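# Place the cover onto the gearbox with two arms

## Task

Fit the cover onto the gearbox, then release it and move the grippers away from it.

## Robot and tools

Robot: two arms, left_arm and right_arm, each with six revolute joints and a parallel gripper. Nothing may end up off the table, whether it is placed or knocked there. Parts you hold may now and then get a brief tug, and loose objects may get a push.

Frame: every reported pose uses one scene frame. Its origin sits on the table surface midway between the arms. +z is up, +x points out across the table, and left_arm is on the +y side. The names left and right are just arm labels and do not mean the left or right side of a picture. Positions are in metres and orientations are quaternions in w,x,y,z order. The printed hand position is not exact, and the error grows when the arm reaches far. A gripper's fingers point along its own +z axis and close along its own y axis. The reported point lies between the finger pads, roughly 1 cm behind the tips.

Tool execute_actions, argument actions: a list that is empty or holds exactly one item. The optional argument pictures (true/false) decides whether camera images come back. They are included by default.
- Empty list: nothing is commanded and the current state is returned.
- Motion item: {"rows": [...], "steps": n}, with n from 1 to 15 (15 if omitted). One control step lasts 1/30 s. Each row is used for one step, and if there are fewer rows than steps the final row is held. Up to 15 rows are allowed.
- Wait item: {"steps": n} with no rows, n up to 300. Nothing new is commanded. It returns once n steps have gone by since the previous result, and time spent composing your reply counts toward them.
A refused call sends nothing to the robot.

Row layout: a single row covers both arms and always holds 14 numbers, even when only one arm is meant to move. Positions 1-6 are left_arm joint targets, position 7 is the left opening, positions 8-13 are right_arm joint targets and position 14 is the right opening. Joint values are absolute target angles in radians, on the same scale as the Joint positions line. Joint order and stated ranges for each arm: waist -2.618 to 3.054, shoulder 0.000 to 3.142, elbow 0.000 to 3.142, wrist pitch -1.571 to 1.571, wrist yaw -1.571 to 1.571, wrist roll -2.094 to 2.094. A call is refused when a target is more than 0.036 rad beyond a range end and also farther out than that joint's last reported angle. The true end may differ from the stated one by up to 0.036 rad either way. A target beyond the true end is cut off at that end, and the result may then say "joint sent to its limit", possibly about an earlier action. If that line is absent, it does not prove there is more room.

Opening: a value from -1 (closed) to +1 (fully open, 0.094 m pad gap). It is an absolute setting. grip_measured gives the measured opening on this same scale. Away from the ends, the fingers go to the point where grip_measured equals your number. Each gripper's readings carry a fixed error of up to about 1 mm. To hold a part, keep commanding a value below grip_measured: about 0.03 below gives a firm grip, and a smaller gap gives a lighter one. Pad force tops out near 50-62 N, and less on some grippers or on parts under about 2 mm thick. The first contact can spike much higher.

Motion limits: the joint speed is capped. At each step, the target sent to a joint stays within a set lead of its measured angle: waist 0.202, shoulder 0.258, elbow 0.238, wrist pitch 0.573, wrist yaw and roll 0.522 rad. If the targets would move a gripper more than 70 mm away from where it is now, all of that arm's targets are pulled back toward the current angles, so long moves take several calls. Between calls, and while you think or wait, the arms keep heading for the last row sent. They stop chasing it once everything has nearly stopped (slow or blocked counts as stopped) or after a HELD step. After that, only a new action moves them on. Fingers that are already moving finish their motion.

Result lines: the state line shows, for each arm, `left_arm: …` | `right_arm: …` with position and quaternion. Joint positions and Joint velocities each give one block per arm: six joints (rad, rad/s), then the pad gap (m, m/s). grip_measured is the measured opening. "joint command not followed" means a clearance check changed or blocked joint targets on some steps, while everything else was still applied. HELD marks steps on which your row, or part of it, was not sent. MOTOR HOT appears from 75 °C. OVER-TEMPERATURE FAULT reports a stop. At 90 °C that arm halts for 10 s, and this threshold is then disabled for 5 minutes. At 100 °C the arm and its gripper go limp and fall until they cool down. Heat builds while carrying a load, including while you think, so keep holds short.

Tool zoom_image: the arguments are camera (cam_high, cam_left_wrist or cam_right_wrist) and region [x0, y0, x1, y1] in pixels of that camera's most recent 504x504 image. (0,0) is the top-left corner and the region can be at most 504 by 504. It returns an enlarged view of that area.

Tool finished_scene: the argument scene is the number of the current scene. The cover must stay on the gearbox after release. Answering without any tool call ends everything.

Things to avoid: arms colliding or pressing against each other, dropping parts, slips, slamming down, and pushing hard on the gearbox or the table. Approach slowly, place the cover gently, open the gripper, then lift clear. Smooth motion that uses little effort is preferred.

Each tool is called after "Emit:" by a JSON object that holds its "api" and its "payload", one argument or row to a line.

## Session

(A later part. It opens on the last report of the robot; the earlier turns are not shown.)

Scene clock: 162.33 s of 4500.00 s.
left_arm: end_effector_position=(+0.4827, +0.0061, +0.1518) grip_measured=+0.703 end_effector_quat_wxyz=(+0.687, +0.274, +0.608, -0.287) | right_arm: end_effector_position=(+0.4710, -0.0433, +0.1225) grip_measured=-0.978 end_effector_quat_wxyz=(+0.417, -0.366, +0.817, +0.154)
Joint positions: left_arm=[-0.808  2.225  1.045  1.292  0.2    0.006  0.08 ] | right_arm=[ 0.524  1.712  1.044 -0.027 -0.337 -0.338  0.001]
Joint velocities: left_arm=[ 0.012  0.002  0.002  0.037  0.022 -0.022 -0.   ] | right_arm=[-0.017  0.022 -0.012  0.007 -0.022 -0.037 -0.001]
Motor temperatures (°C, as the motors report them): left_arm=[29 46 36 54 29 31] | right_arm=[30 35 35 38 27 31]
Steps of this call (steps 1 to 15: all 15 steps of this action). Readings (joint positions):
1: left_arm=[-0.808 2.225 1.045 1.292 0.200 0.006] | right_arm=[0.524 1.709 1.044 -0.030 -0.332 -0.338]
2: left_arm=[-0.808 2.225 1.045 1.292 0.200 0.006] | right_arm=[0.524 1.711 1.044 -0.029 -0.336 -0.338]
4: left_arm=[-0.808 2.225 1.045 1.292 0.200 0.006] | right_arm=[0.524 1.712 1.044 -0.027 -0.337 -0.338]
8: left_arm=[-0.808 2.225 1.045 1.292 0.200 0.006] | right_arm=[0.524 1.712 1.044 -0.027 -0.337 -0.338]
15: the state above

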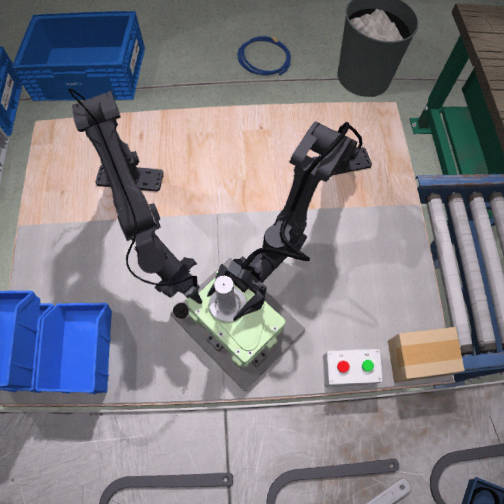

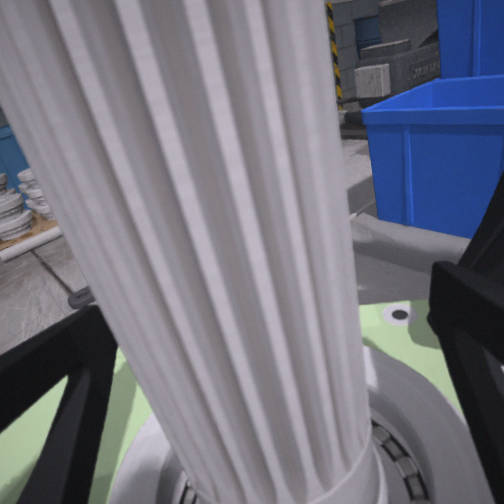

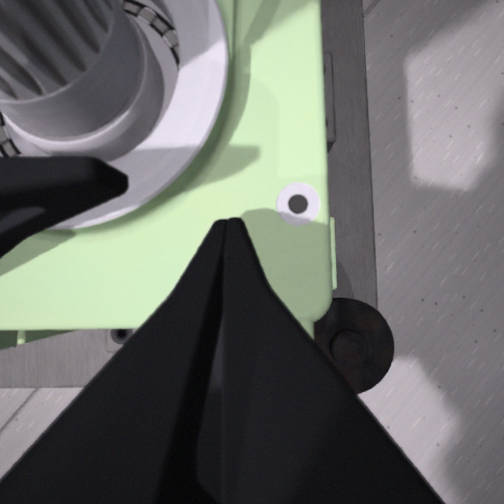

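Harder on both, with left roll rocking.

Emit:
{"api": "execute_actions", "payload": {
  "actions": [
    {"rows":[[-0.809,2.33,1.04,1.0,0.2,0.3,0.7,0.526,1.83,0.95,-0.4,-0.33,-0.34,-1],[-0.809,2.33,1.04,1.0,0.2,0.3,0.7,0.526,1.83,0.95,-0.4,-0.33,-0.34,-1],[-0.809,2.33,1.04,1.0,0.2,0.3,0.7,0.526,1.83,0.95,-0.4,-0.33,-0.34,-1],[-0.809,2.33,1.04,1.0,0.2,0.3,0.7,0.526,1.83,0.95,-0.4,-0.33,-0.34,-1],[-0.809,2.33,1.04,1.0,0.2,0.3,0.7,0.526,1.83,0.95,-0.4,-0.33,-0.34,-1],[-0.809,2.33,1.04,1.0,0.2,-0.3,0.7,0.526,1.83,0.95,-0.4,-0.33,-0.34,-1],[-0.809,2.33,1.04,1.0,0.2,-0.3,0.7,0.526,1.83,0.95,-0.4,-0.33,-0.34,-1],[-0.809,2.33,1.04,1.0,0.2,-0.3,0.7,0.526,1.83,0.95,-0.4,-0.33,-0.34,-1],[-0.809,2.33,1.04,1.0,0.2,-0.3,0.7,0.526,1.83,0.95,-0.4,-0.33,-0.34,-1],[-0.809,2.33,1.04,1.0,0.2,-0.3,0.7,0.526,1.83,0.95,-0.4,-0.33,-0.34,-1],[-0.809,2.33,1.04,1.0,0.2,0.0,0.7,0.526,1.83,0.95,-0.4,-0.33,-0.34,-1]],"steps":15}
  ],
  "pictures": false
}}

Emit:
{"api": "execute_actions", "payload": {
  "actions": [
    {"rows":[[-0.809,2.26,1.04,1.15,0.2,0.0,0.7,0.526,1.68,1.08,-0.05,-0.33,-0.34,-1],[-0.809,2.26,1.04,1.15,0.2,0.0,0.7,0.526,1.68,1.08,-0.05,-0.33,-0.34,-1],[-0.809,2.26,1.04,1.15,0.2,0.0,0.7,0.526,1.64,1.08,-0.05,-0.33,-0.34,-1],[-0.809,2.26,1.04,1.15,0.2,0.0,0.7,0.52,1.58,1.03,-0.05,-0.33,-0.34,-1],[-0.809,2.26,1.04,1.15,0.2,0.0,0.7,0.51,1.52,0.95,-0.05,-0.33,-0.34,-1],[-0.809,2.26,1.04,1.15,0.2,0.0,0.7,0.5,1.47,0.87,0.05,-0.33,-0.34,-1],[-0.809,2.26,1.04,1.15,0.2,0.0,0.7,0.47,1.4,0.73,0.14,-0.33,-0.34,-1]],"steps":15}
  ],
  "pictures": false
}}

Emit:
{"api": "execute_actions", "payload": {
  "actions": [
    {"steps":8}
  ]
}}

Scene clock: 164.97 s of 4500.00 s.
left_arm: end_effector_position=(+0.4841, +0.0058, +0.1531) grip_measured=+0.702 end_effector_quat_wxyz=(+0.689, +0.270, +0.605, -0.292) | right_arm: end_effector_position=(+0.4709, -0.0433, +0.1225) grip_measured=-0.978 end_effector_quat_wxyz=(+0.417, -0.367, +0.817, +0.154)
Joint positions: left_arm=[-0.806  2.234  1.054  1.304  0.203 -0.006  0.08 ] | right_arm=[ 0.524  1.712  1.044 -0.027 -0.338 -0.338  0.001]
Joint velocities: left_arm=[ 0.012  0.017  0.012 -0.051  0.095  0.256  0.   ] | right_arm=[ 0.002 -0.012  0.007 -0.007  0.037 -0.022  0.001]
Motor temperatures (°C, as the motors report them): left_arm=[29 45 35 52 29 31] | right_arm=[30 34 35 37 27 31]
Steps of this call (steps 1 to 15: the robot went on to your last target; steps 16 to 64: nothing new was sent; steps 65 to 79: all 15 steps of this action). Readings (joint positions):
65: left_arm=[-0.808 2.225 1.045 1.292 0.201 0.027] | right_arm=[0.524 1.712 1.044 -0.027 -0.337 -0.338]
66: left_arm=[-0.809 2.225 1.046 1.294 0.203 0.050] | right_arm=[0.524 1.712 1.044 -0.027 -0.338 -0.338]
68: left_arm=[-0.809 2.225 1.051 1.297 0.208 0.083] | right_arm=[0.524 1.712 1.044 -0.027 -0.338 -0.338]
72: left_arm=[-0.808 2.230 1.054 1.295 0.203 -0.025] | right_arm=[0.524 1.712 1.044 -0.027 -0.338 -0.338]
79: the state above

Scene clock: 165.47 s of 4500.00 s.
left_arm: end_effector_position=(+0.4839, +0.0056, +0.1533) grip_measured=+0.702 end_effector_quat_wxyz=(+0.690, +0.273, +0.604, -0.290) | right_arm: end_effector_position=(+0.4213, -0.0839, +0.1474) grip_measured=-0.978 end_effector_quat_wxyz=(+0.477, -0.345, +0.797, +0.134)
Joint positions: left_arm=[-0.806  2.233  1.054  1.304  0.205  0.002  0.08 ] | right_arm=[ 0.474  1.4    0.74   0.093 -0.33  -0.338  0.001]
Joint velocities: left_arm=[-0.002  0.012  0.017 -0.081  0.007  0.051 -0.001] | right_arm=[ 0.012  0.007 -0.017  0.095  0.022  0.007 -0.001]
Motor temperatures (°C, as the motors report them): left_arm=[29 45 35 52 29 31] | right_arm=[30 35 35 37 27 31]
Steps of this call (steps 1 to 15: all 15 steps of this action). Readings (joint positions):
1: left_arm=[-0.806 2.233 1.054 1.304 0.205 0.001] | right_arm=[0.524 1.708 1.047 -0.023 -0.337 -0.338]
2: left_arm=[-0.806 2.233 1.054 1.304 0.205 0.002] | right_arm=[0.524 1.707 1.047 -0.024 -0.337 -0.338]
4: left_arm=[-0.806 2.233 1.054 1.304 0.205 0.002] | right_arm=[0.524 1.691 1.044 -0.034 -0.333 -0.338]
8: left_arm=[-0.806 2.233 1.054 1.304 0.205 0.002] | right_arm=[0.502 1.483 0.851 0.046 -0.332 -0.338]
15: the state above

Scene clock: 165.73 s of 4500.00 s.
left_arm: end_effector_position=(+0.4839, +0.0056, +0.1533) grip_measured=+0.702 end_effector_quat_wxyz=(+0.690, +0.273, +0.604, -0.290) | right_arm: end_effector_position=(+0.4243, -0.0830, +0.1523) grip_measured=-0.978 end_effector_quat_wxyz=(+0.488, -0.345, +0.791, +0.133)
Joint positions: left_arm=[-0.806  2.233  1.054  1.304  0.205  0.002  0.08 ] | right_arm=[ 0.474  1.4    0.74   0.117 -0.33  -0.338  0.001]
Joint velocities: left_arm=[ 0.002 -0.022 -0.017 -0.051  0.022 -0.037  0.001] | right_arm=[ 0.002  0.002 -0.002  0.051 -0.007  0.007  0.   ]
Motor temperatures (°C, as the motors report them): left_arm=[29 45 35 52 29 31] | right_arm=[30 35 35 37 27 31]
Steps of this call (steps 1 to 8: the robot went on to your last target). Readings (joint positions):
1: left_arm=[-0.806 2.233 1.054 1.304 0.205 0.002] | right_arm=[0.474 1.400 0.740 0.098 -0.330 -0.338]
2: left_arm=[-0.806 2.233 1.054 1.304 0.205 0.002] | right_arm=[0.474 1.400 0.740 0.104 -0.330 -0.338]
4: left_arm=[-0.806 2.233 1.054 1.304 0.205 0.002] | right_arm=[0.474 1.400 0.740 0.111 -0.330 -0.338]
8: the state above

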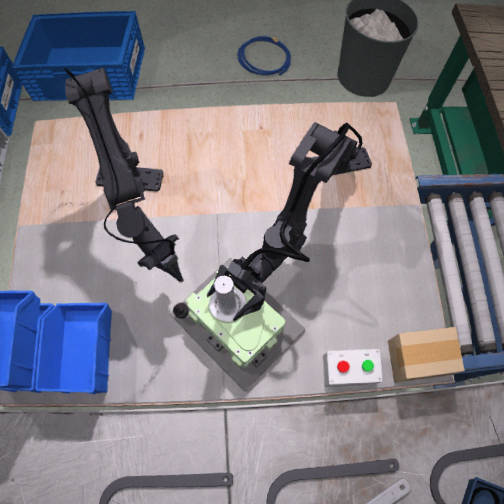

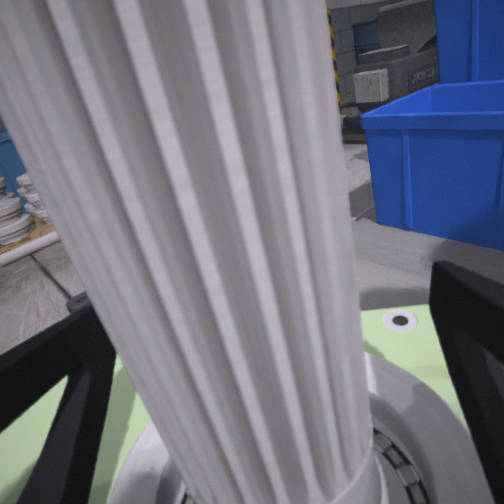

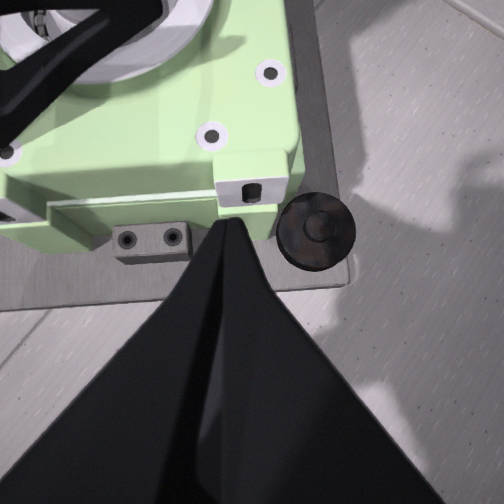

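Emit:
{"api": "execute_actions", "payload": {
  "actions": [
    {"rows":[[-0.809,2.4,1.05,1.3,0.2,0.3,0.7,0.47,1.4,0.73,0.14,-0.33,-0.34,-1],[-0.809,2.4,1.05,1.3,0.2,0.3,0.7,0.47,1.4,0.73,0.14,-0.33,-0.34,-1],[-0.809,2.4,1.05,1.3,0.2,0.3,0.7,0.47,1.4,0.73,0.14,-0.33,-0.34,-1],[-0.809,2.4,1.05,1.3,0.2,0.3,0.7,0.47,1.4,0.73,0.14,-0.33,-0.34,-1],[-0.809,2.4,1.05,1.3,0.2,0.3,0.7,0.47,1.4,0.73,0.14,-0.33,-0.34,-1],[-0.809,2.4,1.05,1.3,0.2,-0.3,0.7,0.47,1.4,0.73,0.14,-0.33,-0.34,-1],[-0.809,2.4,1.05,1.3,0.2,-0.3,0.7,0.47,1.4,0.73,0.14,-0.33,-0.34,-1],[-0.809,2.4,1.05,1.3,0.2,-0.3,0.7,0.47,1.4,0.73,0.14,-0.33,-0.34,-1],[-0.809,2.4,1.05,1.3,0.2,-0.3,0.7,0.47,1.4,0.73,0.14,-0.33,-0.34,-1],[-0.809,2.4,1.05,1.3,0.2,-0.3,0.7,0.47,1.4,0.73,0.14,-0.33,-0.34,-1],[-0.809,2.4,1.05,1.3,0.2,0.0,0.7,0.47,1.4,0.73,0.14,-0.33,-0.34,-1]],"steps":15}
  ]
}}

Emit:
{"api": "zoom_image", "payload": {
  "camera": "cam_right_wrist",
  "region": [0,130,320,270]
}}

Scene clock: 167.87 s of 4500.00 s.
left_arm: end_effector_position=(+0.4811, +0.0101, +0.1619) grip_measured=+0.702 end_effector_quat_wxyz=(+0.727, +0.246, +0.561, -0.311) | right_arm: end_effector_position=(+0.4247, -0.0829, +0.1531) grip_measured=-0.978 end_effector_quat_wxyz=(+0.489, -0.345, +0.790, +0.133)
Joint positions: left_arm=[-0.805  2.313  1.061  1.51   0.197 -0.043  0.08 ] | right_arm=[ 0.474  1.4    0.74   0.121 -0.33  -0.338  0.001]
Joint velocities: left_arm=[-0.007 -0.022  0.002  0.022  0.022  0.022  0.001] | right_arm=[ 0.027  0.012 -0.007 -0.022  0.066 -0.022 -0.   ]
Motor temperatures (°C, as the motors report them): left_arm=[29 45 35 51 29 31] | right_arm=[30 35 35 38 27 31]
Steps of this call (steps 1 to 30: the robot went on to your last target; steps 31 to 49: nothing new was sent; steps 50 to 64: all 15 steps of this action). Readings (joint positions):
50: left_arm=[-0.806 2.243 1.055 1.325 0.205 0.033] | right_arm=[0.474 1.400 0.740 0.121 -0.330 -0.338]
51: left_arm=[-0.806 2.258 1.059 1.369 0.206 0.064] | right_arm=[0.474 1.400 0.740 0.121 -0.330 -0.338]
53: left_arm=[-0.807 2.275 1.060 1.434 0.213 0.102] | right_arm=[0.474 1.400 0.740 0.121 -0.330 -0.338]
57: left_arm=[-0.806 2.302 1.060 1.478 0.198 -0.055] | right_arm=[0.474 1.400 0.740 0.121 -0.330 -0.338]
64: the state above

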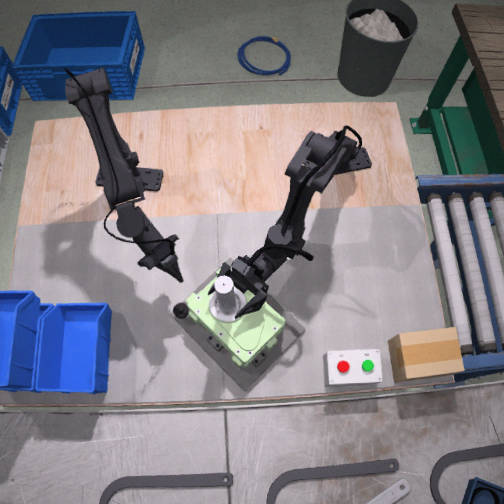

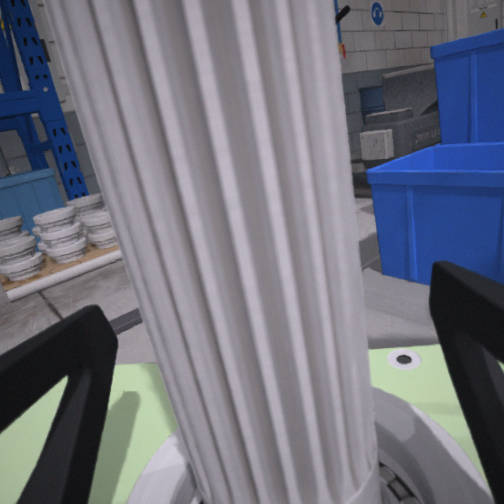

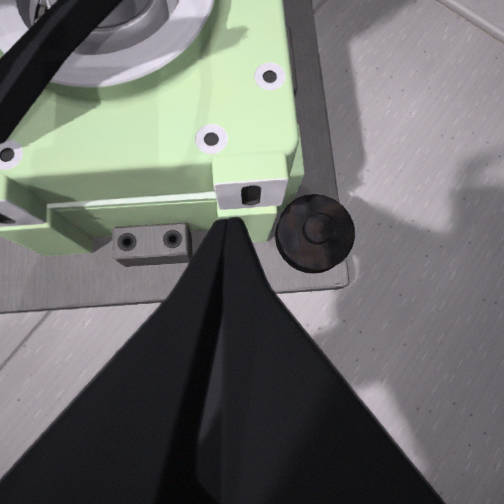

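Region (0, 130, 320, 270) of cam_right_wrist's 504x504 image, scaled by 1.575, with more detail than that image has; it fills the top 220 rows of this view, and the rest is white.

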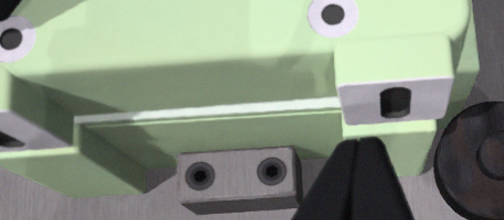

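Emit:
{"api": "execute_actions", "payload": {
  "actions": [
    {"rows":[[-0.809,2.46,1.05,1.45,0.2,0,0.7,0.47,1.4,0.73,0.14,-0.33,-0.34,-1]],"steps":15}
  ]
}}

Emit:
{"api": "zoom_image", "payload": {
  "camera": "cam_right_wrist",
  "region": [0,130,320,270]
}}

Scene clock: 169.50 s of 4500.00 s.
left_arm: end_effector_position=(+0.4787, +0.0122, +0.1656) grip_measured=+0.702 end_effector_quat_wxyz=(+0.741, +0.238, +0.541, -0.318) | right_arm: end_effector_position=(+0.4247, -0.0829, +0.1531) grip_measured=-0.978 end_effector_quat_wxyz=(+0.489, -0.345, +0.790, +0.133)
Joint positions: left_arm=[-0.805  2.344  1.067  1.589  0.195 -0.054  0.08 ] | right_arm=[ 0.474  1.4    0.74   0.121 -0.33  -0.338  0.001]
Joint velocities: left_arm=[-0.022 -0.017 -0.002 -0.007  0.037  0.007 -0.   ] | right_arm=[ 0.007 -0.022 -0.007 -0.037 -0.051 -0.022 -0.   ]
Motor temperatures (°C, as the motors report them): left_arm=[29 44 35 51 29 31] | right_arm=[30 35 35 38 27 31]
Steps of this call (steps 1 to 15: the robot went on to your last target; steps 16 to 34: nothing new was sent; steps 35 to 49: all 15 steps of this action). Readings (joint positions):
35: left_arm=[-0.805 2.320 1.061 1.524 0.197 -0.042] | right_arm=[0.474 1.400 0.740 0.121 -0.330 -0.338]
36: left_arm=[-0.805 2.331 1.064 1.554 0.197 -0.045] | right_arm=[0.474 1.400 0.740 0.121 -0.330 -0.338]
38: left_arm=[-0.805 2.344 1.067 1.589 0.195 -0.053] | right_arm=[0.474 1.400 0.740 0.121 -0.330 -0.338]
42: left_arm=[-0.805 2.344 1.067 1.589 0.195 -0.054] | right_arm=[0.474 1.400 0.740 0.121 -0.330 -0.338]
49: the state above

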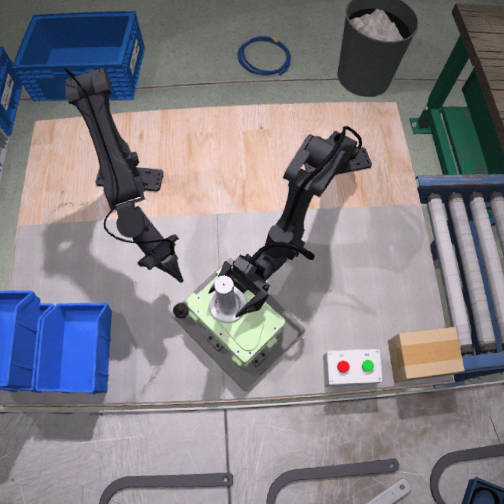

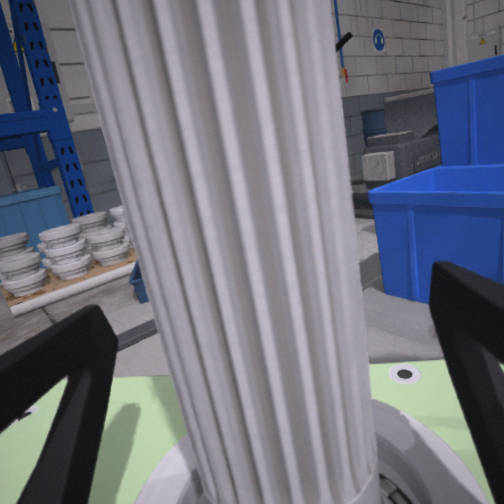

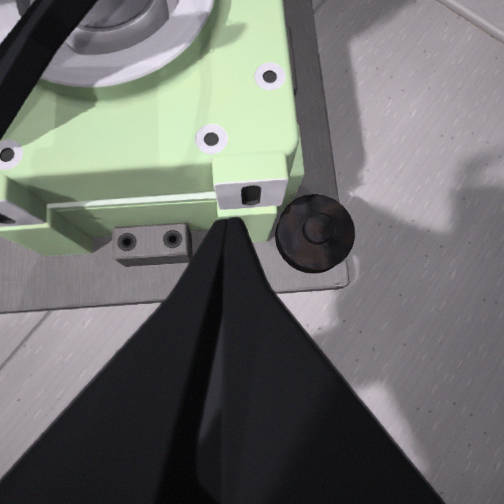

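Region (0, 130, 320, 270) of cam_right_wrist's 504x504 image, scaled by 1.575, with more detail than that image has; it fills the top 220 rows of this view, and the rest is white.

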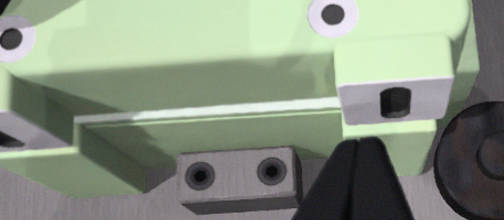

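Emit:
{"api": "execute_actions", "payload": {
  "actions": [
    {"rows":[[-0.809,2.33,1.067,1.57,0.2,-0.05,0.7,0.5,1.5,0.95,-0.1,-0.33,-0.34,-1],[-0.809,2.33,1.067,1.57,0.2,-0.05,0.7,0.5,1.5,0.95,-0.1,-0.33,-0.34,-1],[-0.809,2.33,1.067,1.57,0.2,-0.05,0.7,0.5,1.5,0.95,-0.1,-0.33,-0.34,-1],[-0.809,2.33,1.067,1.57,0.2,-0.05,0.7,0.5,1.5,0.95,-0.1,-0.33,-0.34,-1],[-0.809,2.33,1.067,1.57,0.2,-0.05,0.7,0.52,1.58,1.07,-0.1,-0.33,-0.34,-1],[-0.809,2.33,1.067,1.57,0.2,-0.05,0.7,0.52,1.58,1.07,-0.1,-0.33,-0.34,-1],[-0.809,2.33,1.067,1.57,0.2,-0.05,0.7,0.52,1.58,1.07,-0.1,-0.33,-0.34,-1],[-0.809,2.33,1.067,1.57,0.2,-0.05,0.7,0.52,1.68,1.2,-0.15,-0.33,-0.34,-1],[-0.809,2.33,1.067,1.57,0.2,-0.05,0.7,0.52,1.68,1.2,-0.15,-0.33,-0.34,-1],[-0.809,2.33,1.067,1.57,0.2,-0.05,0.7,0.52,1.68,1.2,-0.15,-0.33,-0.34,-1],[-0.809,2.33,1.067,1.57,0.2,-0.05,0.7,0.52,1.8,1.36,-0.3,-0.33,-0.34,-1]],"steps":15}
  ],
  "pictures": false
}}

Emit:
{"api": "execute_actions", "payload": {
  "actions": [
    {"rows":[[-0.809,2.33,1.067,1.57,0.2,-0.05,0.7,0.52,1.86,1.44,-0.6,-0.33,-0.34,-1]],"steps":15}
  ]
}}

Scene clock: 171.83 s of 4500.00 s.
left_arm: end_effector_position=(+0.4785, +0.0124, +0.1691) grip_measured=+0.702 end_effector_quat_wxyz=(+0.743, +0.236, +0.539, -0.319) | right_arm: end_effector_position=(+0.5147, -0.0342, +0.1729) grip_measured=-0.978 end_effector_quat_wxyz=(+0.434, -0.361, +0.812, +0.147)
Joint positions: left_arm=[-0.805  2.339  1.067  1.591  0.194 -0.056  0.08 ] | right_arm=[ 0.514  1.795  1.329 -0.193 -0.33  -0.339  0.001]
Joint velocities: left_arm=[-0.007 -0.002 -0.007 -0.051 -0.007  0.007  0.   ] | right_arm=[ 0.002  0.242  0.081 -0.535 -0.022  0.037  0.   ]
Motor temperatures (°C, as the motors report them): left_arm=[29 43 35 50 29 31] | right_arm=[30 35 35 38 27 31]
Steps of this call (steps 1 to 15: the robot went on to your last target; steps 16 to 55: nothing new was sent; steps 56 to 70: all 15 steps of this action). Readings (joint positions):
56: left_arm=[-0.805 2.339 1.067 1.591 0.194 -0.056] | right_arm=[0.476 1.412 0.768 0.076 -0.330 -0.338]
57: left_arm=[-0.805 2.339 1.067 1.591 0.194 -0.056] | right_arm=[0.481 1.443 0.819 0.028 -0.330 -0.338]
59: left_arm=[-0.805 2.339 1.067 1.591 0.194 -0.056] | right_arm=[0.489 1.490 0.896 -0.003 -0.330 -0.338]
63: left_arm=[-0.805 2.339 1.067 1.591 0.194 -0.056] | right_arm=[0.510 1.581 1.051 -0.067 -0.331 -0.338]
70: the state above

Scene clock: 172.33 s of 4500.00 s.
left_arm: end_effector_position=(+0.4785, +0.0124, +0.1691) grip_measured=+0.702 end_effector_quat_wxyz=(+0.743, +0.236, +0.539, -0.319) | right_arm: end_effector_position=(+0.4816, -0.0450, +0.1256) grip_measured=-0.978 end_effector_quat_wxyz=(+0.295, -0.358, +0.872, +0.158)
Joint positions: left_arm=[-0.805  2.339  1.067  1.591  0.194 -0.056  0.08 ] | right_arm=[ 0.514  1.86   1.42  -0.524 -0.334 -0.339  0.001]
Joint velocities: left_arm=[-0.007  0.007  0.002  0.022  0.007 -0.007  0.001] | right_arm=[ 0.002 -0.002  0.017 -0.037  0.007 -0.051  0.   ]
Motor temperatures (°C, as the motors report them): left_arm=[29 44 35 50 29 31] | right_arm=[30 35 35 38 27 31]
Steps of this call (steps 1 to 15: all 15 steps of this action). Readings (joint positions):
1: left_arm=[-0.805 2.339 1.067 1.591 0.194 -0.056] | right_arm=[0.514 1.809 1.348 -0.253 -0.330 -0.339]
2: left_arm=[-0.805 2.339 1.067 1.591 0.194 -0.056] | right_arm=[0.514 1.826 1.373 -0.322 -0.330 -0.339]
4: left_arm=[-0.805 2.339 1.067 1.591 0.194 -0.056] | right_arm=[0.514 1.851 1.398 -0.413 -0.330 -0.339]
8: left_arm=[-0.805 2.339 1.067 1.591 0.194 -0.056] | right_arm=[0.514 1.860 1.411 -0.497 -0.333 -0.339]
15: the state above

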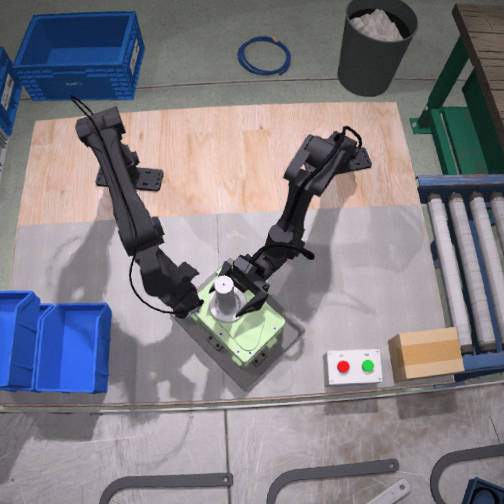

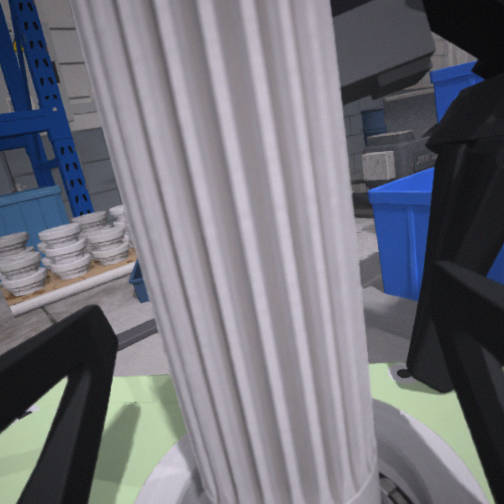

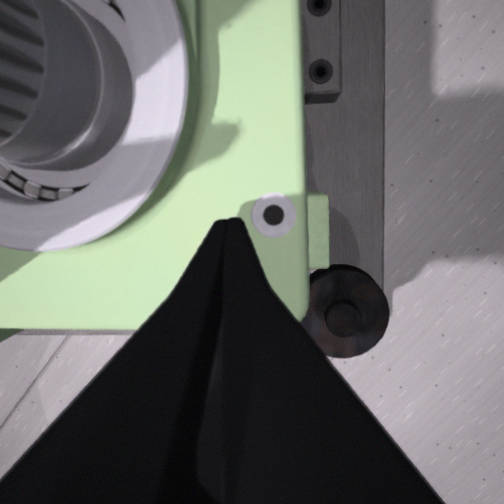

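Landed steeply. Press.

Emit:
{"api": "execute_actions", "payload": {
  "actions": [
    {"rows":[[-0.809,2.33,1.067,1.57,0.2,-0.05,0.7,0.515,1.92,1.4,-0.6,-0.33,-0.34,-1],[-0.809,2.33,1.067,1.57,0.2,-0.05,0.7,0.515,1.96,1.38,-0.65,-0.33,-0.34,-1],[-0.809,2.33,1.067,1.57,0.2,-0.05,0.7,0.515,1.99,1.36,-0.68,-0.33,-0.34,-1]],"steps":12}
  ],
  "pictures": false
}}

Emit:
{"api": "execute_actions", "payload": {
  "actions": [
    {"rows":[[-0.809,2.48,1.067,1.57,0.2,-0.05,0.7,0.515,1.99,1.36,-0.68,-0.33,-0.34,-1]],"steps":12}
  ]
}}

Scene clock: 173.40 s of 4500.00 s.
left_arm: end_effector_position=(+0.4785, +0.0124, +0.1691) grip_measured=+0.702 end_effector_quat_wxyz=(+0.743, +0.236, +0.539, -0.319) | right_arm: end_effector_position=(+0.4828, -0.0385, +0.1224) grip_measured=-0.978 end_effector_quat_wxyz=(+0.296, -0.362, +0.866, +0.174)
Joint positions: left_arm=[-0.805  2.339  1.067  1.591  0.194 -0.056  0.08 ] | right_arm=[ 0.514  1.878  1.421 -0.502 -0.368 -0.339  0.001]
Joint velocities: left_arm=[ 0.002  0.007  0.022 -0.007 -0.037 -0.051 -0.001] | right_arm=[-0.017  0.017  0.012 -0.066 -0.051 -0.081  0.   ]
Motor temperatures (°C, as the motors report them): left_arm=[29 44 35 50 29 31] | right_arm=[30 35 35 37 27 31]
Steps of this call (steps 1 to 15: the robot went on to your last target; steps 16 to 20: nothing new was sent; steps 21 to 32: all 12 steps of this action). Readings (joint positions):
21: left_arm=[-0.805 2.339 1.067 1.591 0.194 -0.056] | right_arm=[0.514 1.863 1.421 -0.527 -0.334 -0.339]
22: left_arm=[-0.805 2.339 1.067 1.591 0.194 -0.056] | right_arm=[0.514 1.868 1.421 -0.526 -0.339 -0.339]
24: left_arm=[-0.805 2.339 1.067 1.591 0.194 -0.056] | right_arm=[0.514 1.872 1.421 -0.517 -0.350 -0.339]
28: left_arm=[-0.805 2.339 1.067 1.591 0.194 -0.056] | right_arm=[0.514 1.876 1.421 -0.507 -0.363 -0.339]
32: the state above

Scene clock: 173.80 s of 4500.00 s.
left_arm: end_effector_position=(+0.4793, +0.0116, +0.1653) grip_measured=+0.702 end_effector_quat_wxyz=(+0.740, +0.235, +0.541, -0.323) | right_arm: end_effector_position=(+0.4830, -0.0376, +0.1223) grip_measured=-0.978 end_effector_quat_wxyz=(+0.297, -0.363, +0.865, +0.176)
Joint positions: left_arm=[-0.805  2.349  1.072  1.592  0.195 -0.065  0.08 ] | right_arm=[ 0.514  1.879  1.421 -0.499 -0.372 -0.339  0.001]
Joint velocities: left_arm=[-0.012 -0.012 -0.012 -0.022  0.066  0.022  0.   ] | right_arm=[-0.012 -0.007  0.002 -0.051  0.066 -0.007 -0.001]
Motor temperatures (°C, as the motors report them): left_arm=[29 44 35 50 29 31] | right_arm=[30 35 35 37 27 31]
Steps of this call (steps 1 to 12: all 12 steps of this action). Readings (joint positions):
1: left_arm=[-0.805 2.348 1.068 1.592 0.195 -0.062] | right_arm=[0.514 1.878 1.421 -0.502 -0.369 -0.339]
2: left_arm=[-0.805 2.349 1.072 1.592 0.195 -0.065] | right_arm=[0.514 1.879 1.421 -0.501 -0.370 -0.339]
4: left_arm=[-0.805 2.349 1.072 1.592 0.195 -0.065] | right_arm=[0.514 1.879 1.421 -0.500 -0.371 -0.339]
8: left_arm=[-0.805 2.349 1.072 1.592 0.195 -0.065] | right_arm=[0.514 1.879 1.421 -0.499 -0.372 -0.339]
12: the state above

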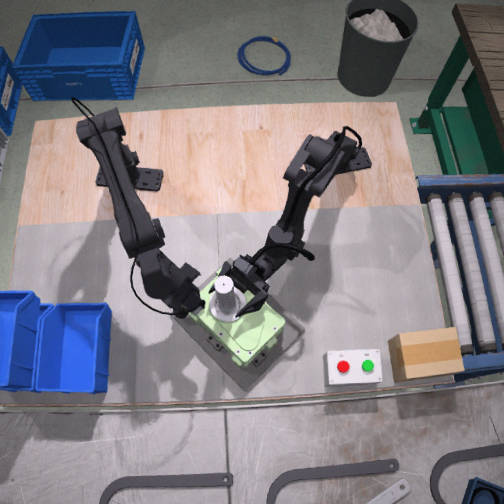

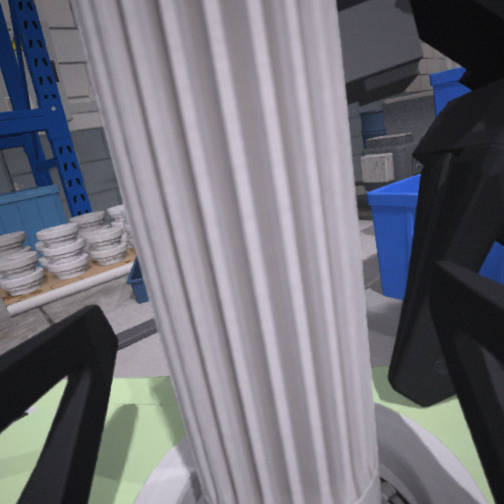

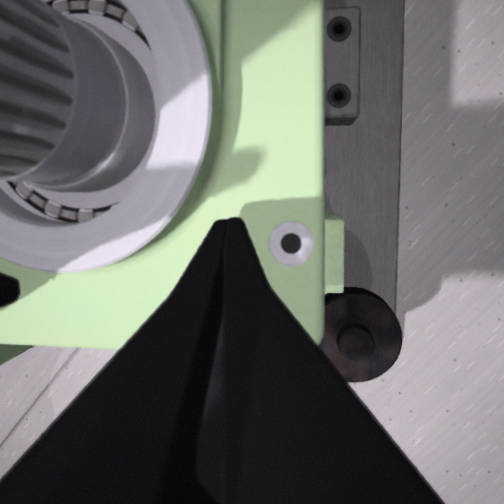

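Emit:
{"api": "execute_actions", "payload": {
  "actions": [
    {"rows":[[-0.809,2.48,1.067,1.57,0.2,0.25,0.7,0.515,2.05,1.42,-0.65,-0.25,-0.34,-1],[-0.809,2.48,1.067,1.57,0.2,0.25,0.7,0.515,2.05,1.42,-0.65,-0.25,-0.34,-1],[-0.809,2.48,1.067,1.57,0.2,0.25,0.7,0.515,2.05,1.42,-0.65,-0.25,-0.34,-1],[-0.809,2.48,1.067,1.57,0.2,0.25,0.7,0.515,2.05,1.42,-0.65,-0.25,-0.34,-1],[-0.809,2.48,1.067,1.57,0.2,0.25,0.7,0.515,2.05,1.42,-0.65,-0.25,-0.34,-1],[-0.809,2.48,1.067,1.57,0.2,0.25,0.7,0.515,2.05,1.42,-0.65,-0.25,-0.34,-1],[-0.809,2.48,1.067,1.57,0.2,-0.35,0.7,0.515,2.05,1.42,-0.65,-0.25,-0.34,-1]],"steps":12}
  ],
  "pictures": false
}}

Emit:
{"api": "execute_actions", "payload": {
  "actions": [
    {"rows":[[-0.809,2.34,1.067,1.57,0.2,-0.05,0.7,0.515,1.85,1.42,-0.5,-0.33,-0.34,-1],[-0.809,2.34,1.067,1.57,0.2,-0.05,0.7,0.515,1.82,1.42,-0.5,-0.33,-0.34,-1],[-0.809,2.34,1.067,1.57,0.2,-0.05,0.7,0.515,1.78,1.4,-0.45,-0.33,-0.34,-1],[-0.809,2.34,1.067,1.57,0.2,-0.05,0.7,0.51,1.72,1.33,-0.4,-0.33,-0.34,-1],[-0.809,2.34,1.067,1.57,0.2,-0.05,0.7,0.5,1.65,1.22,-0.3,-0.33,-0.34,-1],[-0.809,2.34,1.067,1.57,0.2,-0.05,0.7,0.5,1.58,1.1,-0.2,-0.33,-0.34,-1],[-0.809,2.34,1.067,1.57,0.2,-0.05,0.7,0.49,1.5,0.97,-0.1,-0.33,-0.34,-1],[-0.809,2.34,1.067,1.57,0.2,-0.05,0.7,0.48,1.45,0.85,0,-0.33,-0.34,-1],[-0.809,2.34,1.067,1.57,0.2,-0.05,0.7,0.47,1.4,0.73,0.14,-0.33,-0.34,-1]],"steps":15}
  ],
  "pictures": false
}}

Emit:
{"api": "execute_actions", "payload": {
  "actions": [
    {"steps":12}
  ]
}}

Emit:
{"api": "zoom_image", "payload": {
  "camera": "cam_right_wrist",
  "region": [0,130,320,270]
}}

Scene clock: 176.40 s of 4500.00 s.
left_arm: end_effector_position=(+0.4804, +0.0131, +0.1688) grip_measured=+0.702 end_effector_quat_wxyz=(+0.727, +0.207, +0.550, -0.356) | right_arm: end_effector_position=(+0.4982, -0.0326, +0.1224) grip_measured=-0.978 end_effector_quat_wxyz=(+0.312, -0.364, +0.860, +0.174)
Joint positions: left_arm=[-0.803  2.344  1.073  1.592  0.193 -0.158  0.08 ] | right_arm=[ 0.514  1.919  1.457 -0.463 -0.37  -0.339  0.001]
Joint velocities: left_arm=[ 0.032 -0.046  0.002 -0.051 -0.168 -0.403 -0.   ] | right_arm=[-0.022  0.002 -0.012 -0.051  0.022 -0.007 -0.   ]
Motor temperatures (°C, as the motors report them): left_arm=[29 43 35 50 29 31] | right_arm=[30 34 35 37 27 31]
Steps of this call (steps 1 to 15: the robot went on to your last target; steps 16 to 66: nothing new was sent; steps 67 to 78: all 12 steps of this action). Readings (joint positions):
67: left_arm=[-0.805 2.349 1.072 1.592 0.198 -0.034] | right_arm=[0.514 1.884 1.425 -0.499 -0.371 -0.339]
68: left_arm=[-0.806 2.347 1.072 1.592 0.202 -0.009] | right_arm=[0.514 1.893 1.435 -0.496 -0.370 -0.339]
70: left_arm=[-0.806 2.343 1.072 1.592 0.212 0.026] | right_arm=[0.514 1.909 1.450 -0.482 -0.370 -0.339]
74: left_arm=[-0.805 2.351 1.073 1.592 0.211 -0.076] | right_arm=[0.514 1.918 1.457 -0.466 -0.370 -0.339]
78: the state above

Scene clock: 176.90 s of 4500.00 s.
left_arm: end_effector_position=(+0.4802, +0.0123, +0.1704) grip_measured=+0.702 end_effector_quat_wxyz=(+0.743, +0.235, +0.539, -0.320) | right_arm: end_effector_position=(+0.4137, -0.0850, +0.1385) grip_measured=-0.978 end_effector_quat_wxyz=(+0.454, -0.347, +0.809, +0.139)
Joint positions: left_arm=[-0.803  2.337  1.073  1.583  0.194 -0.06   0.08 ] | right_arm=[ 0.475  1.396  0.743  0.033 -0.335 -0.339  0.001]
Joint velocities: left_arm=[ 0.037 -0.007 -0.002 -0.022 -0.022  0.037 -0.001] | right_arm=[-0.002  0.198 -0.393  0.242  0.022 -0.007 -0.   ]
Motor temperatures (°C, as the motors report them): left_arm=[29 43 35 50 29 31] | right_arm=[30 35 35 37 27 31]
Steps of this call (steps 1 to 15: all 15 steps of this action). Readings (joint positions):
1: left_arm=[-0.803 2.335 1.073 1.592 0.192 -0.143] | right_arm=[0.514 1.909 1.455 -0.456 -0.368 -0.339]
2: left_arm=[-0.803 2.336 1.073 1.592 0.192 -0.125] | right_arm=[0.514 1.897 1.447 -0.460 -0.361 -0.339]
4: left_arm=[-0.803 2.337 1.073 1.588 0.194 -0.100] | right_arm=[0.514 1.850 1.405 -0.451 -0.348 -0.339]
8: left_arm=[-0.803 2.337 1.073 1.584 0.194 -0.074] | right_arm=[0.505 1.590 1.108 -0.268 -0.338 -0.339]
15: the state above

Scene clock: 177.30 s of 4500.00 s.
left_arm: end_effector_position=(+0.4802, +0.0123, +0.1704) grip_measured=+0.702 end_effector_quat_wxyz=(+0.743, +0.236, +0.539, -0.319) | right_arm: end_effector_position=(+0.4214, -0.0830, +0.1445) grip_measured=-0.978 end_effector_quat_wxyz=(+0.479, -0.346, +0.795, +0.135)
Joint positions: left_arm=[-0.803  2.337  1.073  1.583  0.194 -0.057  0.08 ] | right_arm=[ 0.475  1.407  0.729  0.114 -0.333 -0.339  0.001]
Joint velocities: left_arm=[-0.012  0.002 -0.017 -0.051  0.037  0.007 -0.   ] | right_arm=[-0.002 -0.012 -0.002 -0.022  0.007  0.037 -0.   ]
Motor temperatures (°C, as the motors report them): left_arm=[29 43 35 50 29 31] | right_arm=[30 35 35 37 27 31]
Steps of this call (steps 1 to 12: the robot went on to your last target). Readings (joint positions):
1: left_arm=[-0.803 2.337 1.073 1.583 0.194 -0.059] | right_arm=[0.475 1.403 0.733 0.040 -0.334 -0.339]
2: left_arm=[-0.803 2.337 1.073 1.583 0.194 -0.059] | right_arm=[0.475 1.406 0.729 0.047 -0.333 -0.339]
4: left_arm=[-0.803 2.337 1.073 1.583 0.194 -0.058] | right_arm=[0.475 1.407 0.729 0.067 -0.333 -0.339]
8: left_arm=[-0.803 2.337 1.073 1.583 0.194 -0.057] | right_arm=[0.475 1.407 0.729 0.103 -0.333 -0.339]
12: the state above

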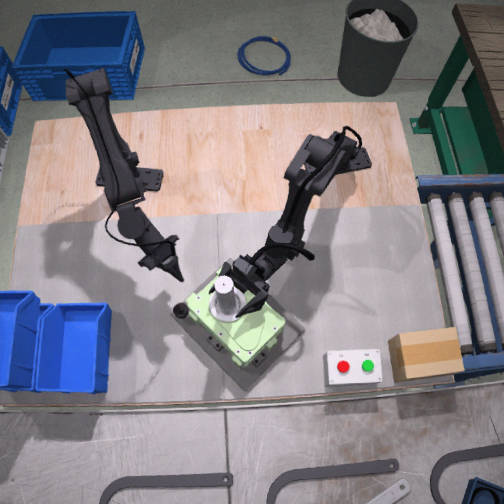

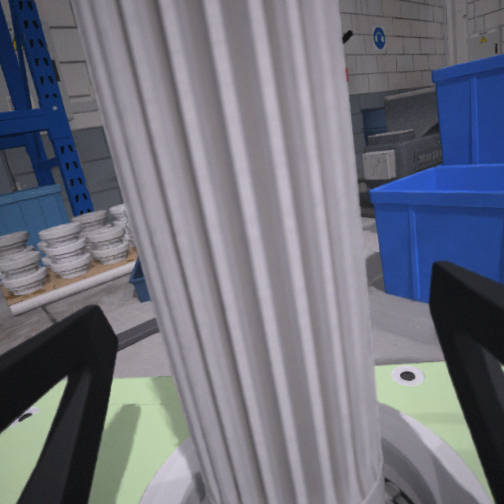

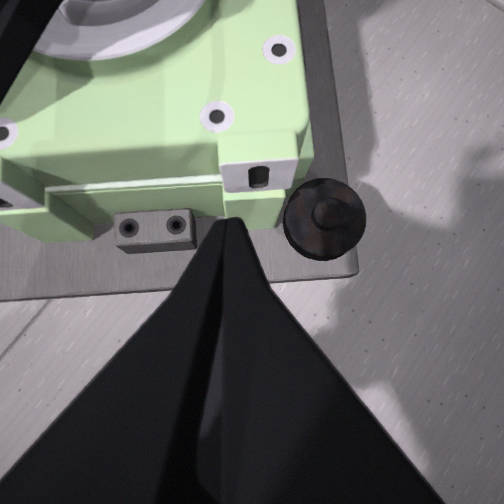

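Region (0, 130, 320, 270) of cam_right_wrist's 504x504 image, scaled by 1.575, with more detail than that image has; it fills the top 220 rows of this view, and the rest is white.

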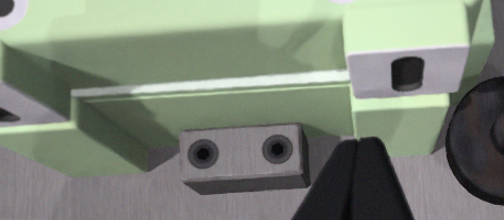

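Emit:
{"api": "execute_actions", "payload": {
  "actions": [
    {"rows":[[-0.805,2.28,1.05,1.5,0.2,0,1,0.47,1.4,0.73,0.14,-0.33,-0.34,-1],[-0.805,2.23,1.02,1.45,0.2,0,1,0.47,1.4,0.73,0.14,-0.33,-0.34,-1],[-0.805,2.17,0.97,1.4,0.2,0,1,0.47,1.4,0.73,0.14,-0.33,-0.34,-1],[-0.805,2.1,0.91,1.35,0.2,0,1,0.47,1.4,0.73,0.14,-0.33,-0.34,-1],[-0.805,2.03,0.85,1.3,0.2,0,1,0.47,1.4,0.73,0.14,-0.33,-0.34,-1],[-0.805,1.96,0.78,1.25,0.2,0,1,0.47,1.4,0.73,0.14,-0.33,-0.34,-1],[-0.805,1.89,0.71,1.2,0.2,0,1,0.47,1.4,0.73,0.14,-0.33,-0.34,-1],[-0.805,1.82,0.64,1.15,0.2,0,1,0.47,1.4,0.73,0.14,-0.33,-0.34,-1],[-0.80,1.75,0.57,1.1,0.2,0,1,0.47,1.4,0.73,0.14,-0.33,-0.34,-1],[-0.79,1.68,0.5,1.1,0.2,0,1,0.47,1.4,0.73,0.14,-0.33,-0.34,-1],[-0.78,1.6,0.42,1.1,0.2,0,1,0.47,1.4,0.73,0.14,-0.33,-0.34,-1],[-0.77,1.56,0.36,1.1,0.2,0.05,1,0.47,1.4,0.73,0.14,-0.33,-0.34,-1]],"steps":15}
  ],
  "pictures": false
}}

Emit:
{"api": "execute_actions", "payload": {
  "actions": [
    {"rows":[[-0.76,1.56,0.32,1.1,0.2,0.05,1,0.47,1.4,0.73,0.14,-0.33,-0.34,-1]],"steps":15}
  ]
}}

Scene clock: 179.43 s of 4500.00 s.
left_arm: end_effector_position=(+0.3580, +0.1088, +0.1833) grip_measured=+1.000 end_effector_quat_wxyz=(+0.661, +0.277, +0.645, -0.266) | right_arm: end_effector_position=(+0.4222, -0.0828, +0.1459) grip_measured=-0.978 end_effector_quat_wxyz=(+0.482, -0.346, +0.794, +0.135)
Joint positions: left_arm=[-0.781  1.557  0.381  1.191  0.197  0.021  0.094] | right_arm=[ 0.475  1.407  0.729  0.121 -0.333 -0.339  0.001]
Joint velocities: left_arm=[ 0.051 -0.046 -0.359 -0.374 -0.007  0.11   0.   ] | right_arm=[-0.002  0.007 -0.002 -0.051  0.007 -0.037 -0.   ]
Motor temperatures (°C, as the motors report them): left_arm=[29 44 34 50 29 31] | right_arm=[30 35 35 37 27 31]
Steps of this call (steps 1 to 30: the robot went on to your last target; steps 31 to 49: nothing new was sent; steps 50 to 64: all 15 steps of this action). Readings (joint positions):
50: left_arm=[-0.803 2.333 1.072 1.574 0.195 -0.048] | right_arm=[0.475 1.407 0.729 0.121 -0.333 -0.339]
51: left_arm=[-0.803 2.319 1.064 1.550 0.195 -0.042] | right_arm=[0.475 1.407 0.729 0.121 -0.333 -0.339]
53: left_arm=[-0.803 2.247 1.002 1.475 0.195 -0.029] | right_arm=[0.475 1.407 0.729 0.121 -0.333 -0.339]
57: left_arm=[-0.803 1.969 0.769 1.316 0.195 -0.015] | right_arm=[0.475 1.407 0.729 0.121 -0.333 -0.339]
64: the state above

Scene clock: 179.93 s of 4500.00 s.
left_arm: end_effector_position=(+0.3509, +0.1193, +0.1439) grip_measured=+1.000 end_effector_quat_wxyz=(+0.619, +0.290, +0.687, -0.246) | right_arm: end_effector_position=(+0.4222, -0.0828, +0.1459) grip_measured=-0.978 end_effector_quat_wxyz=(+0.482, -0.346, +0.794, +0.135)
Joint positions: left_arm=[-0.769  1.557  0.33   1.111  0.197  0.044  0.094] | right_arm=[ 0.475  1.407  0.729  0.121 -0.333 -0.339  0.001]
Joint velocities: left_arm=[-0.022 -0.012 -0.007 -0.095  0.066 -0.037  0.   ] | right_arm=[ 0.032 -0.002 -0.012  0.037  0.051 -0.022 -0.   ]
Motor temperatures (°C, as the motors report them): left_arm=[29 43 34 50 29 31] | right_arm=[30 35 35 37 27 31]
Steps of this call (steps 1 to 15: all 15 steps of this action). Readings (joint positions):
1: left_arm=[-0.778 1.557 0.369 1.178 0.197 0.026] | right_arm=[0.475 1.407 0.729 0.121 -0.333 -0.339]
2: left_arm=[-0.775 1.557 0.356 1.165 0.197 0.029] | right_arm=[0.475 1.407 0.729 0.121 -0.333 -0.339]
4: left_arm=[-0.770 1.557 0.336 1.137 0.197 0.035] | right_arm=[0.475 1.407 0.729 0.121 -0.333 -0.339]
8: left_arm=[-0.769 1.557 0.330 1.113 0.197 0.040] | right_arm=[0.475 1.407 0.729 0.121 -0.333 -0.339]
15: the state above

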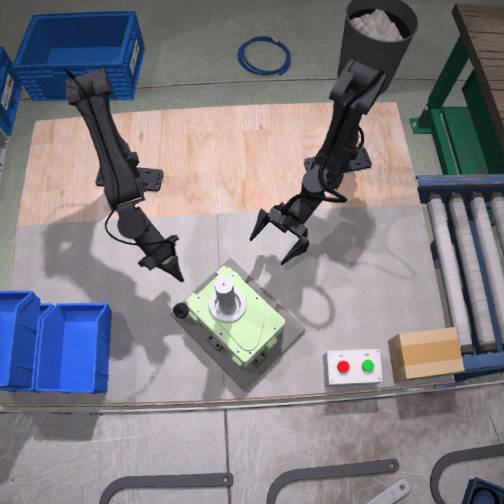

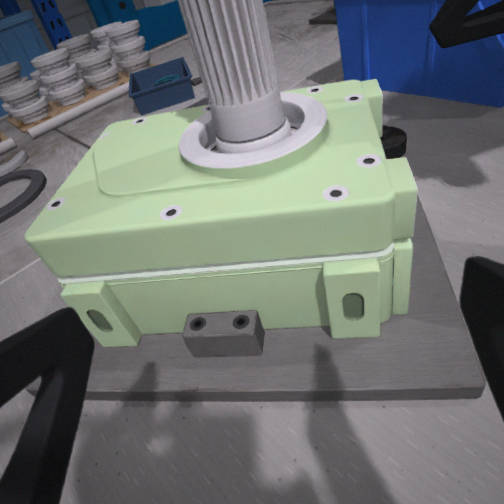

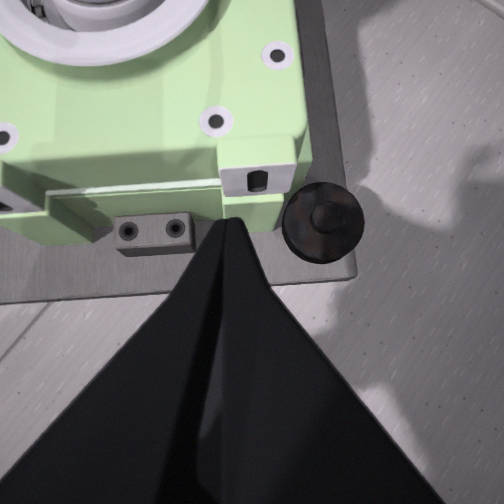

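Emit:
{"api": "zoom_image", "payload": {
  "camera": "cam_left_wrist",
  "region": [20,200,430,320]
}}

Emit:
{"api": "zoom_image", "payload": {
  "camera": "cam_high",
  "region": [210,310,300,390]
}}

Region (20, 200, 430, 320) of cam_left_wrist's 504x504 image, scaled by 1.229, with more detail than that image has; it fills the top 148 rows of this view, and the rest is white.

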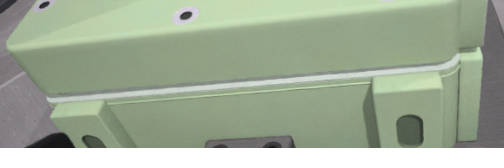

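Region (210, 310, 300, 390) of cam_high's 504x504 image, scaled by 5.600, with more detail than that image has.

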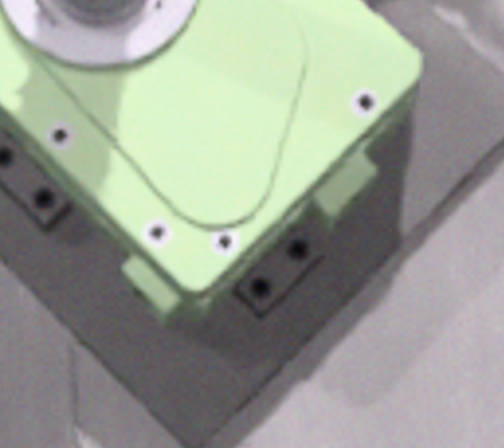

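Emit:
{"api": "execute_actions", "payload": {
  "actions": [
    {"rows":[[-0.72,1.6,0.45,1.3,0.2,0,-1,0.47,1.4,0.73,0.14,-0.33,-0.34,-1],[-0.68,1.65,0.52,1.4,0.2,0,-1,0.47,1.4,0.73,0.14,-0.33,-0.34,-1],[-0.65,1.72,0.6,1.5,0.2,0,-1,0.47,1.4,0.73,0.14,-0.33,-0.34,-1],[-0.65,1.8,0.68,1.55,0.2,0,-1,0.47,1.4,0.73,0.14,-0.33,-0.34,-1],[-0.65,1.88,0.76,1.57,0.2,0,-1,0.47,1.4,0.73,0.14,-0.33,-0.34,-1],[-0.65,1.96,0.84,1.57,0.2,0,-1,0.47,1.4,0.73,0.14,-0.33,-0.34,-1],[-0.65,2.04,0.92,1.57,0.2,0,-1,0.47,1.4,0.73,0.14,-0.33,-0.34,-1],[-0.65,2.12,1.0,1.57,0.2,0,-1,0.47,1.4,0.73,0.14,-0.33,-0.34,-1],[-0.65,2.2,1.08,1.57,0.2,0,-1,0.47,1.4,0.73,0.14,-0.33,-0.34,-1],[-0.65,2.28,1.16,1.57,0.2,0,-1,0.47,1.4,0.73,0.14,-0.33,-0.34,-1],[-0.65,2.36,1.24,1.57,0.2,0,-1,0.47,1.4,0.73,0.14,-0.33,-0.34,-1],[-0.65,2.42,1.3,1.57,0.2,0,-1,0.47,1.4,0.73,0.14,-0.33,-0.34,-1]],"steps":15}
  ],
  "pictures": false
}}

Emit:
{"api": "execute_actions", "payload": {
  "actions": [
    {"rows":[[-0.65,2.46,1.31,1.57,0.2,0,-1,0.47,1.4,0.73,0.14,-0.33,-0.34,-1]],"steps":12}
  ]
}}

Scene clock: 182.83 s of 4500.00 s.
left_arm: end_effector_position=(+0.5549, +0.0691, +0.1805) grip_measured=-0.991 end_effector_quat_wxyz=(+0.788, +0.206, +0.525, -0.246) | right_arm: end_effector_position=(+0.4222, -0.0828, +0.1459) grip_measured=-0.978 end_effector_quat_wxyz=(+0.482, -0.346, +0.794, +0.135)
Joint positions: left_arm=[-0.652  2.426  1.255  1.553  0.199 -0.008  0.   ] | right_arm=[ 0.475  1.407  0.729  0.121 -0.333 -0.339  0.001]
Joint velocities: left_arm=[ 0.042  0.237  0.315  0.3   -0.022 -0.125 -0.   ] | right_arm=[ 0.007 -0.022  0.012  0.022  0.022 -0.051  0.001]
Motor temperatures (°C, as the motors report them): left_arm=[29 43 34 50 29 31] | right_arm=[30 35 35 37 27 31]
Steps of this call (steps 1 to 15: the robot went on to your last target; steps 16 to 72: nothing new was sent; steps 73 to 87: all 15 steps of this action). Readings (joint positions):
73: left_arm=[-0.764 1.564 0.339 1.123 0.202 0.039] | right_arm=[0.475 1.407 0.729 0.121 -0.333 -0.339]
74: left_arm=[-0.751 1.585 0.365 1.147 0.205 0.035] | right_arm=[0.475 1.407 0.729 0.121 -0.333 -0.339]
76: left_arm=[-0.713 1.653 0.454 1.227 0.206 0.029] | right_arm=[0.475 1.407 0.729 0.121 -0.333 -0.339]
80: left_arm=[-0.660 1.952 0.775 1.450 0.203 0.017] | right_arm=[0.475 1.407 0.729 0.121 -0.333 -0.339]
87: the state above

Scene clock: 183.23 s of 4500.00 s.
left_arm: end_effector_position=(+0.5573, +0.0682, +0.1835) grip_measured=-0.991 end_effector_quat_wxyz=(+0.796, +0.204, +0.514, -0.247) | right_arm: end_effector_position=(+0.4222, -0.0828, +0.1459) grip_measured=-0.978 end_effector_quat_wxyz=(+0.482, -0.346, +0.794, +0.135)
Joint positions: left_arm=[-0.652  2.447  1.283  1.573  0.199 -0.009  0.   ] | right_arm=[ 0.475  1.407  0.729  0.121 -0.333 -0.339  0.001]
Joint velocities: left_arm=[-0.027 -0.027  0.012  0.037 -0.007 -0.022  0.   ] | right_arm=[ 0.002 -0.007  0.007 -0.051  0.007  0.007 -0.   ]
Motor temperatures (°C, as the motors report them): left_arm=[29 43 35 50 29 31] | right_arm=[30 35 35 37 27 31]
Steps of this call (steps 1 to 12: all 12 steps of this action). Readings (joint positions):
1: left_arm=[-0.652 2.434 1.265 1.558 0.199 -0.009] | right_arm=[0.475 1.407 0.729 0.121 -0.333 -0.339]
2: left_arm=[-0.652 2.440 1.274 1.563 0.199 -0.009] | right_arm=[0.475 1.407 0.729 0.121 -0.333 -0.339]
4: left_arm=[-0.652 2.445 1.282 1.568 0.199 -0.009] | right_arm=[0.475 1.407 0.729 0.121 -0.333 -0.339]
8: left_arm=[-0.652 2.447 1.283 1.572 0.199 -0.009] | right_arm=[0.475 1.407 0.729 0.121 -0.333 -0.339]
12: the state above

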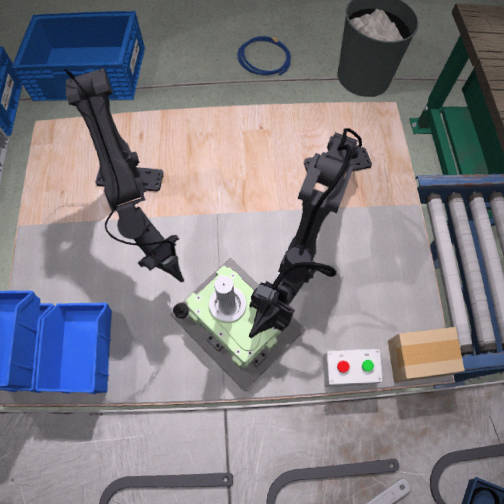

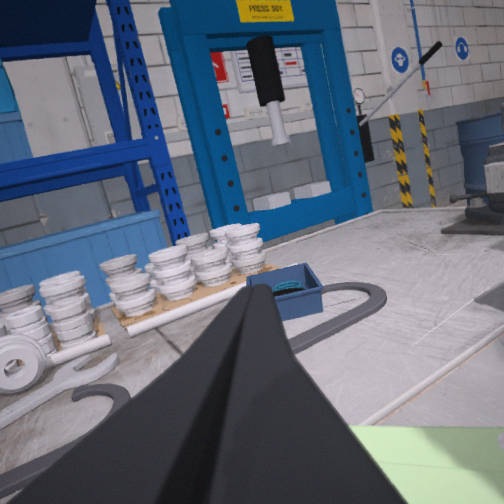

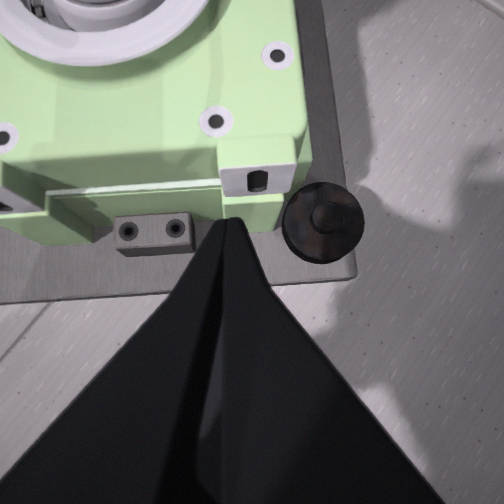

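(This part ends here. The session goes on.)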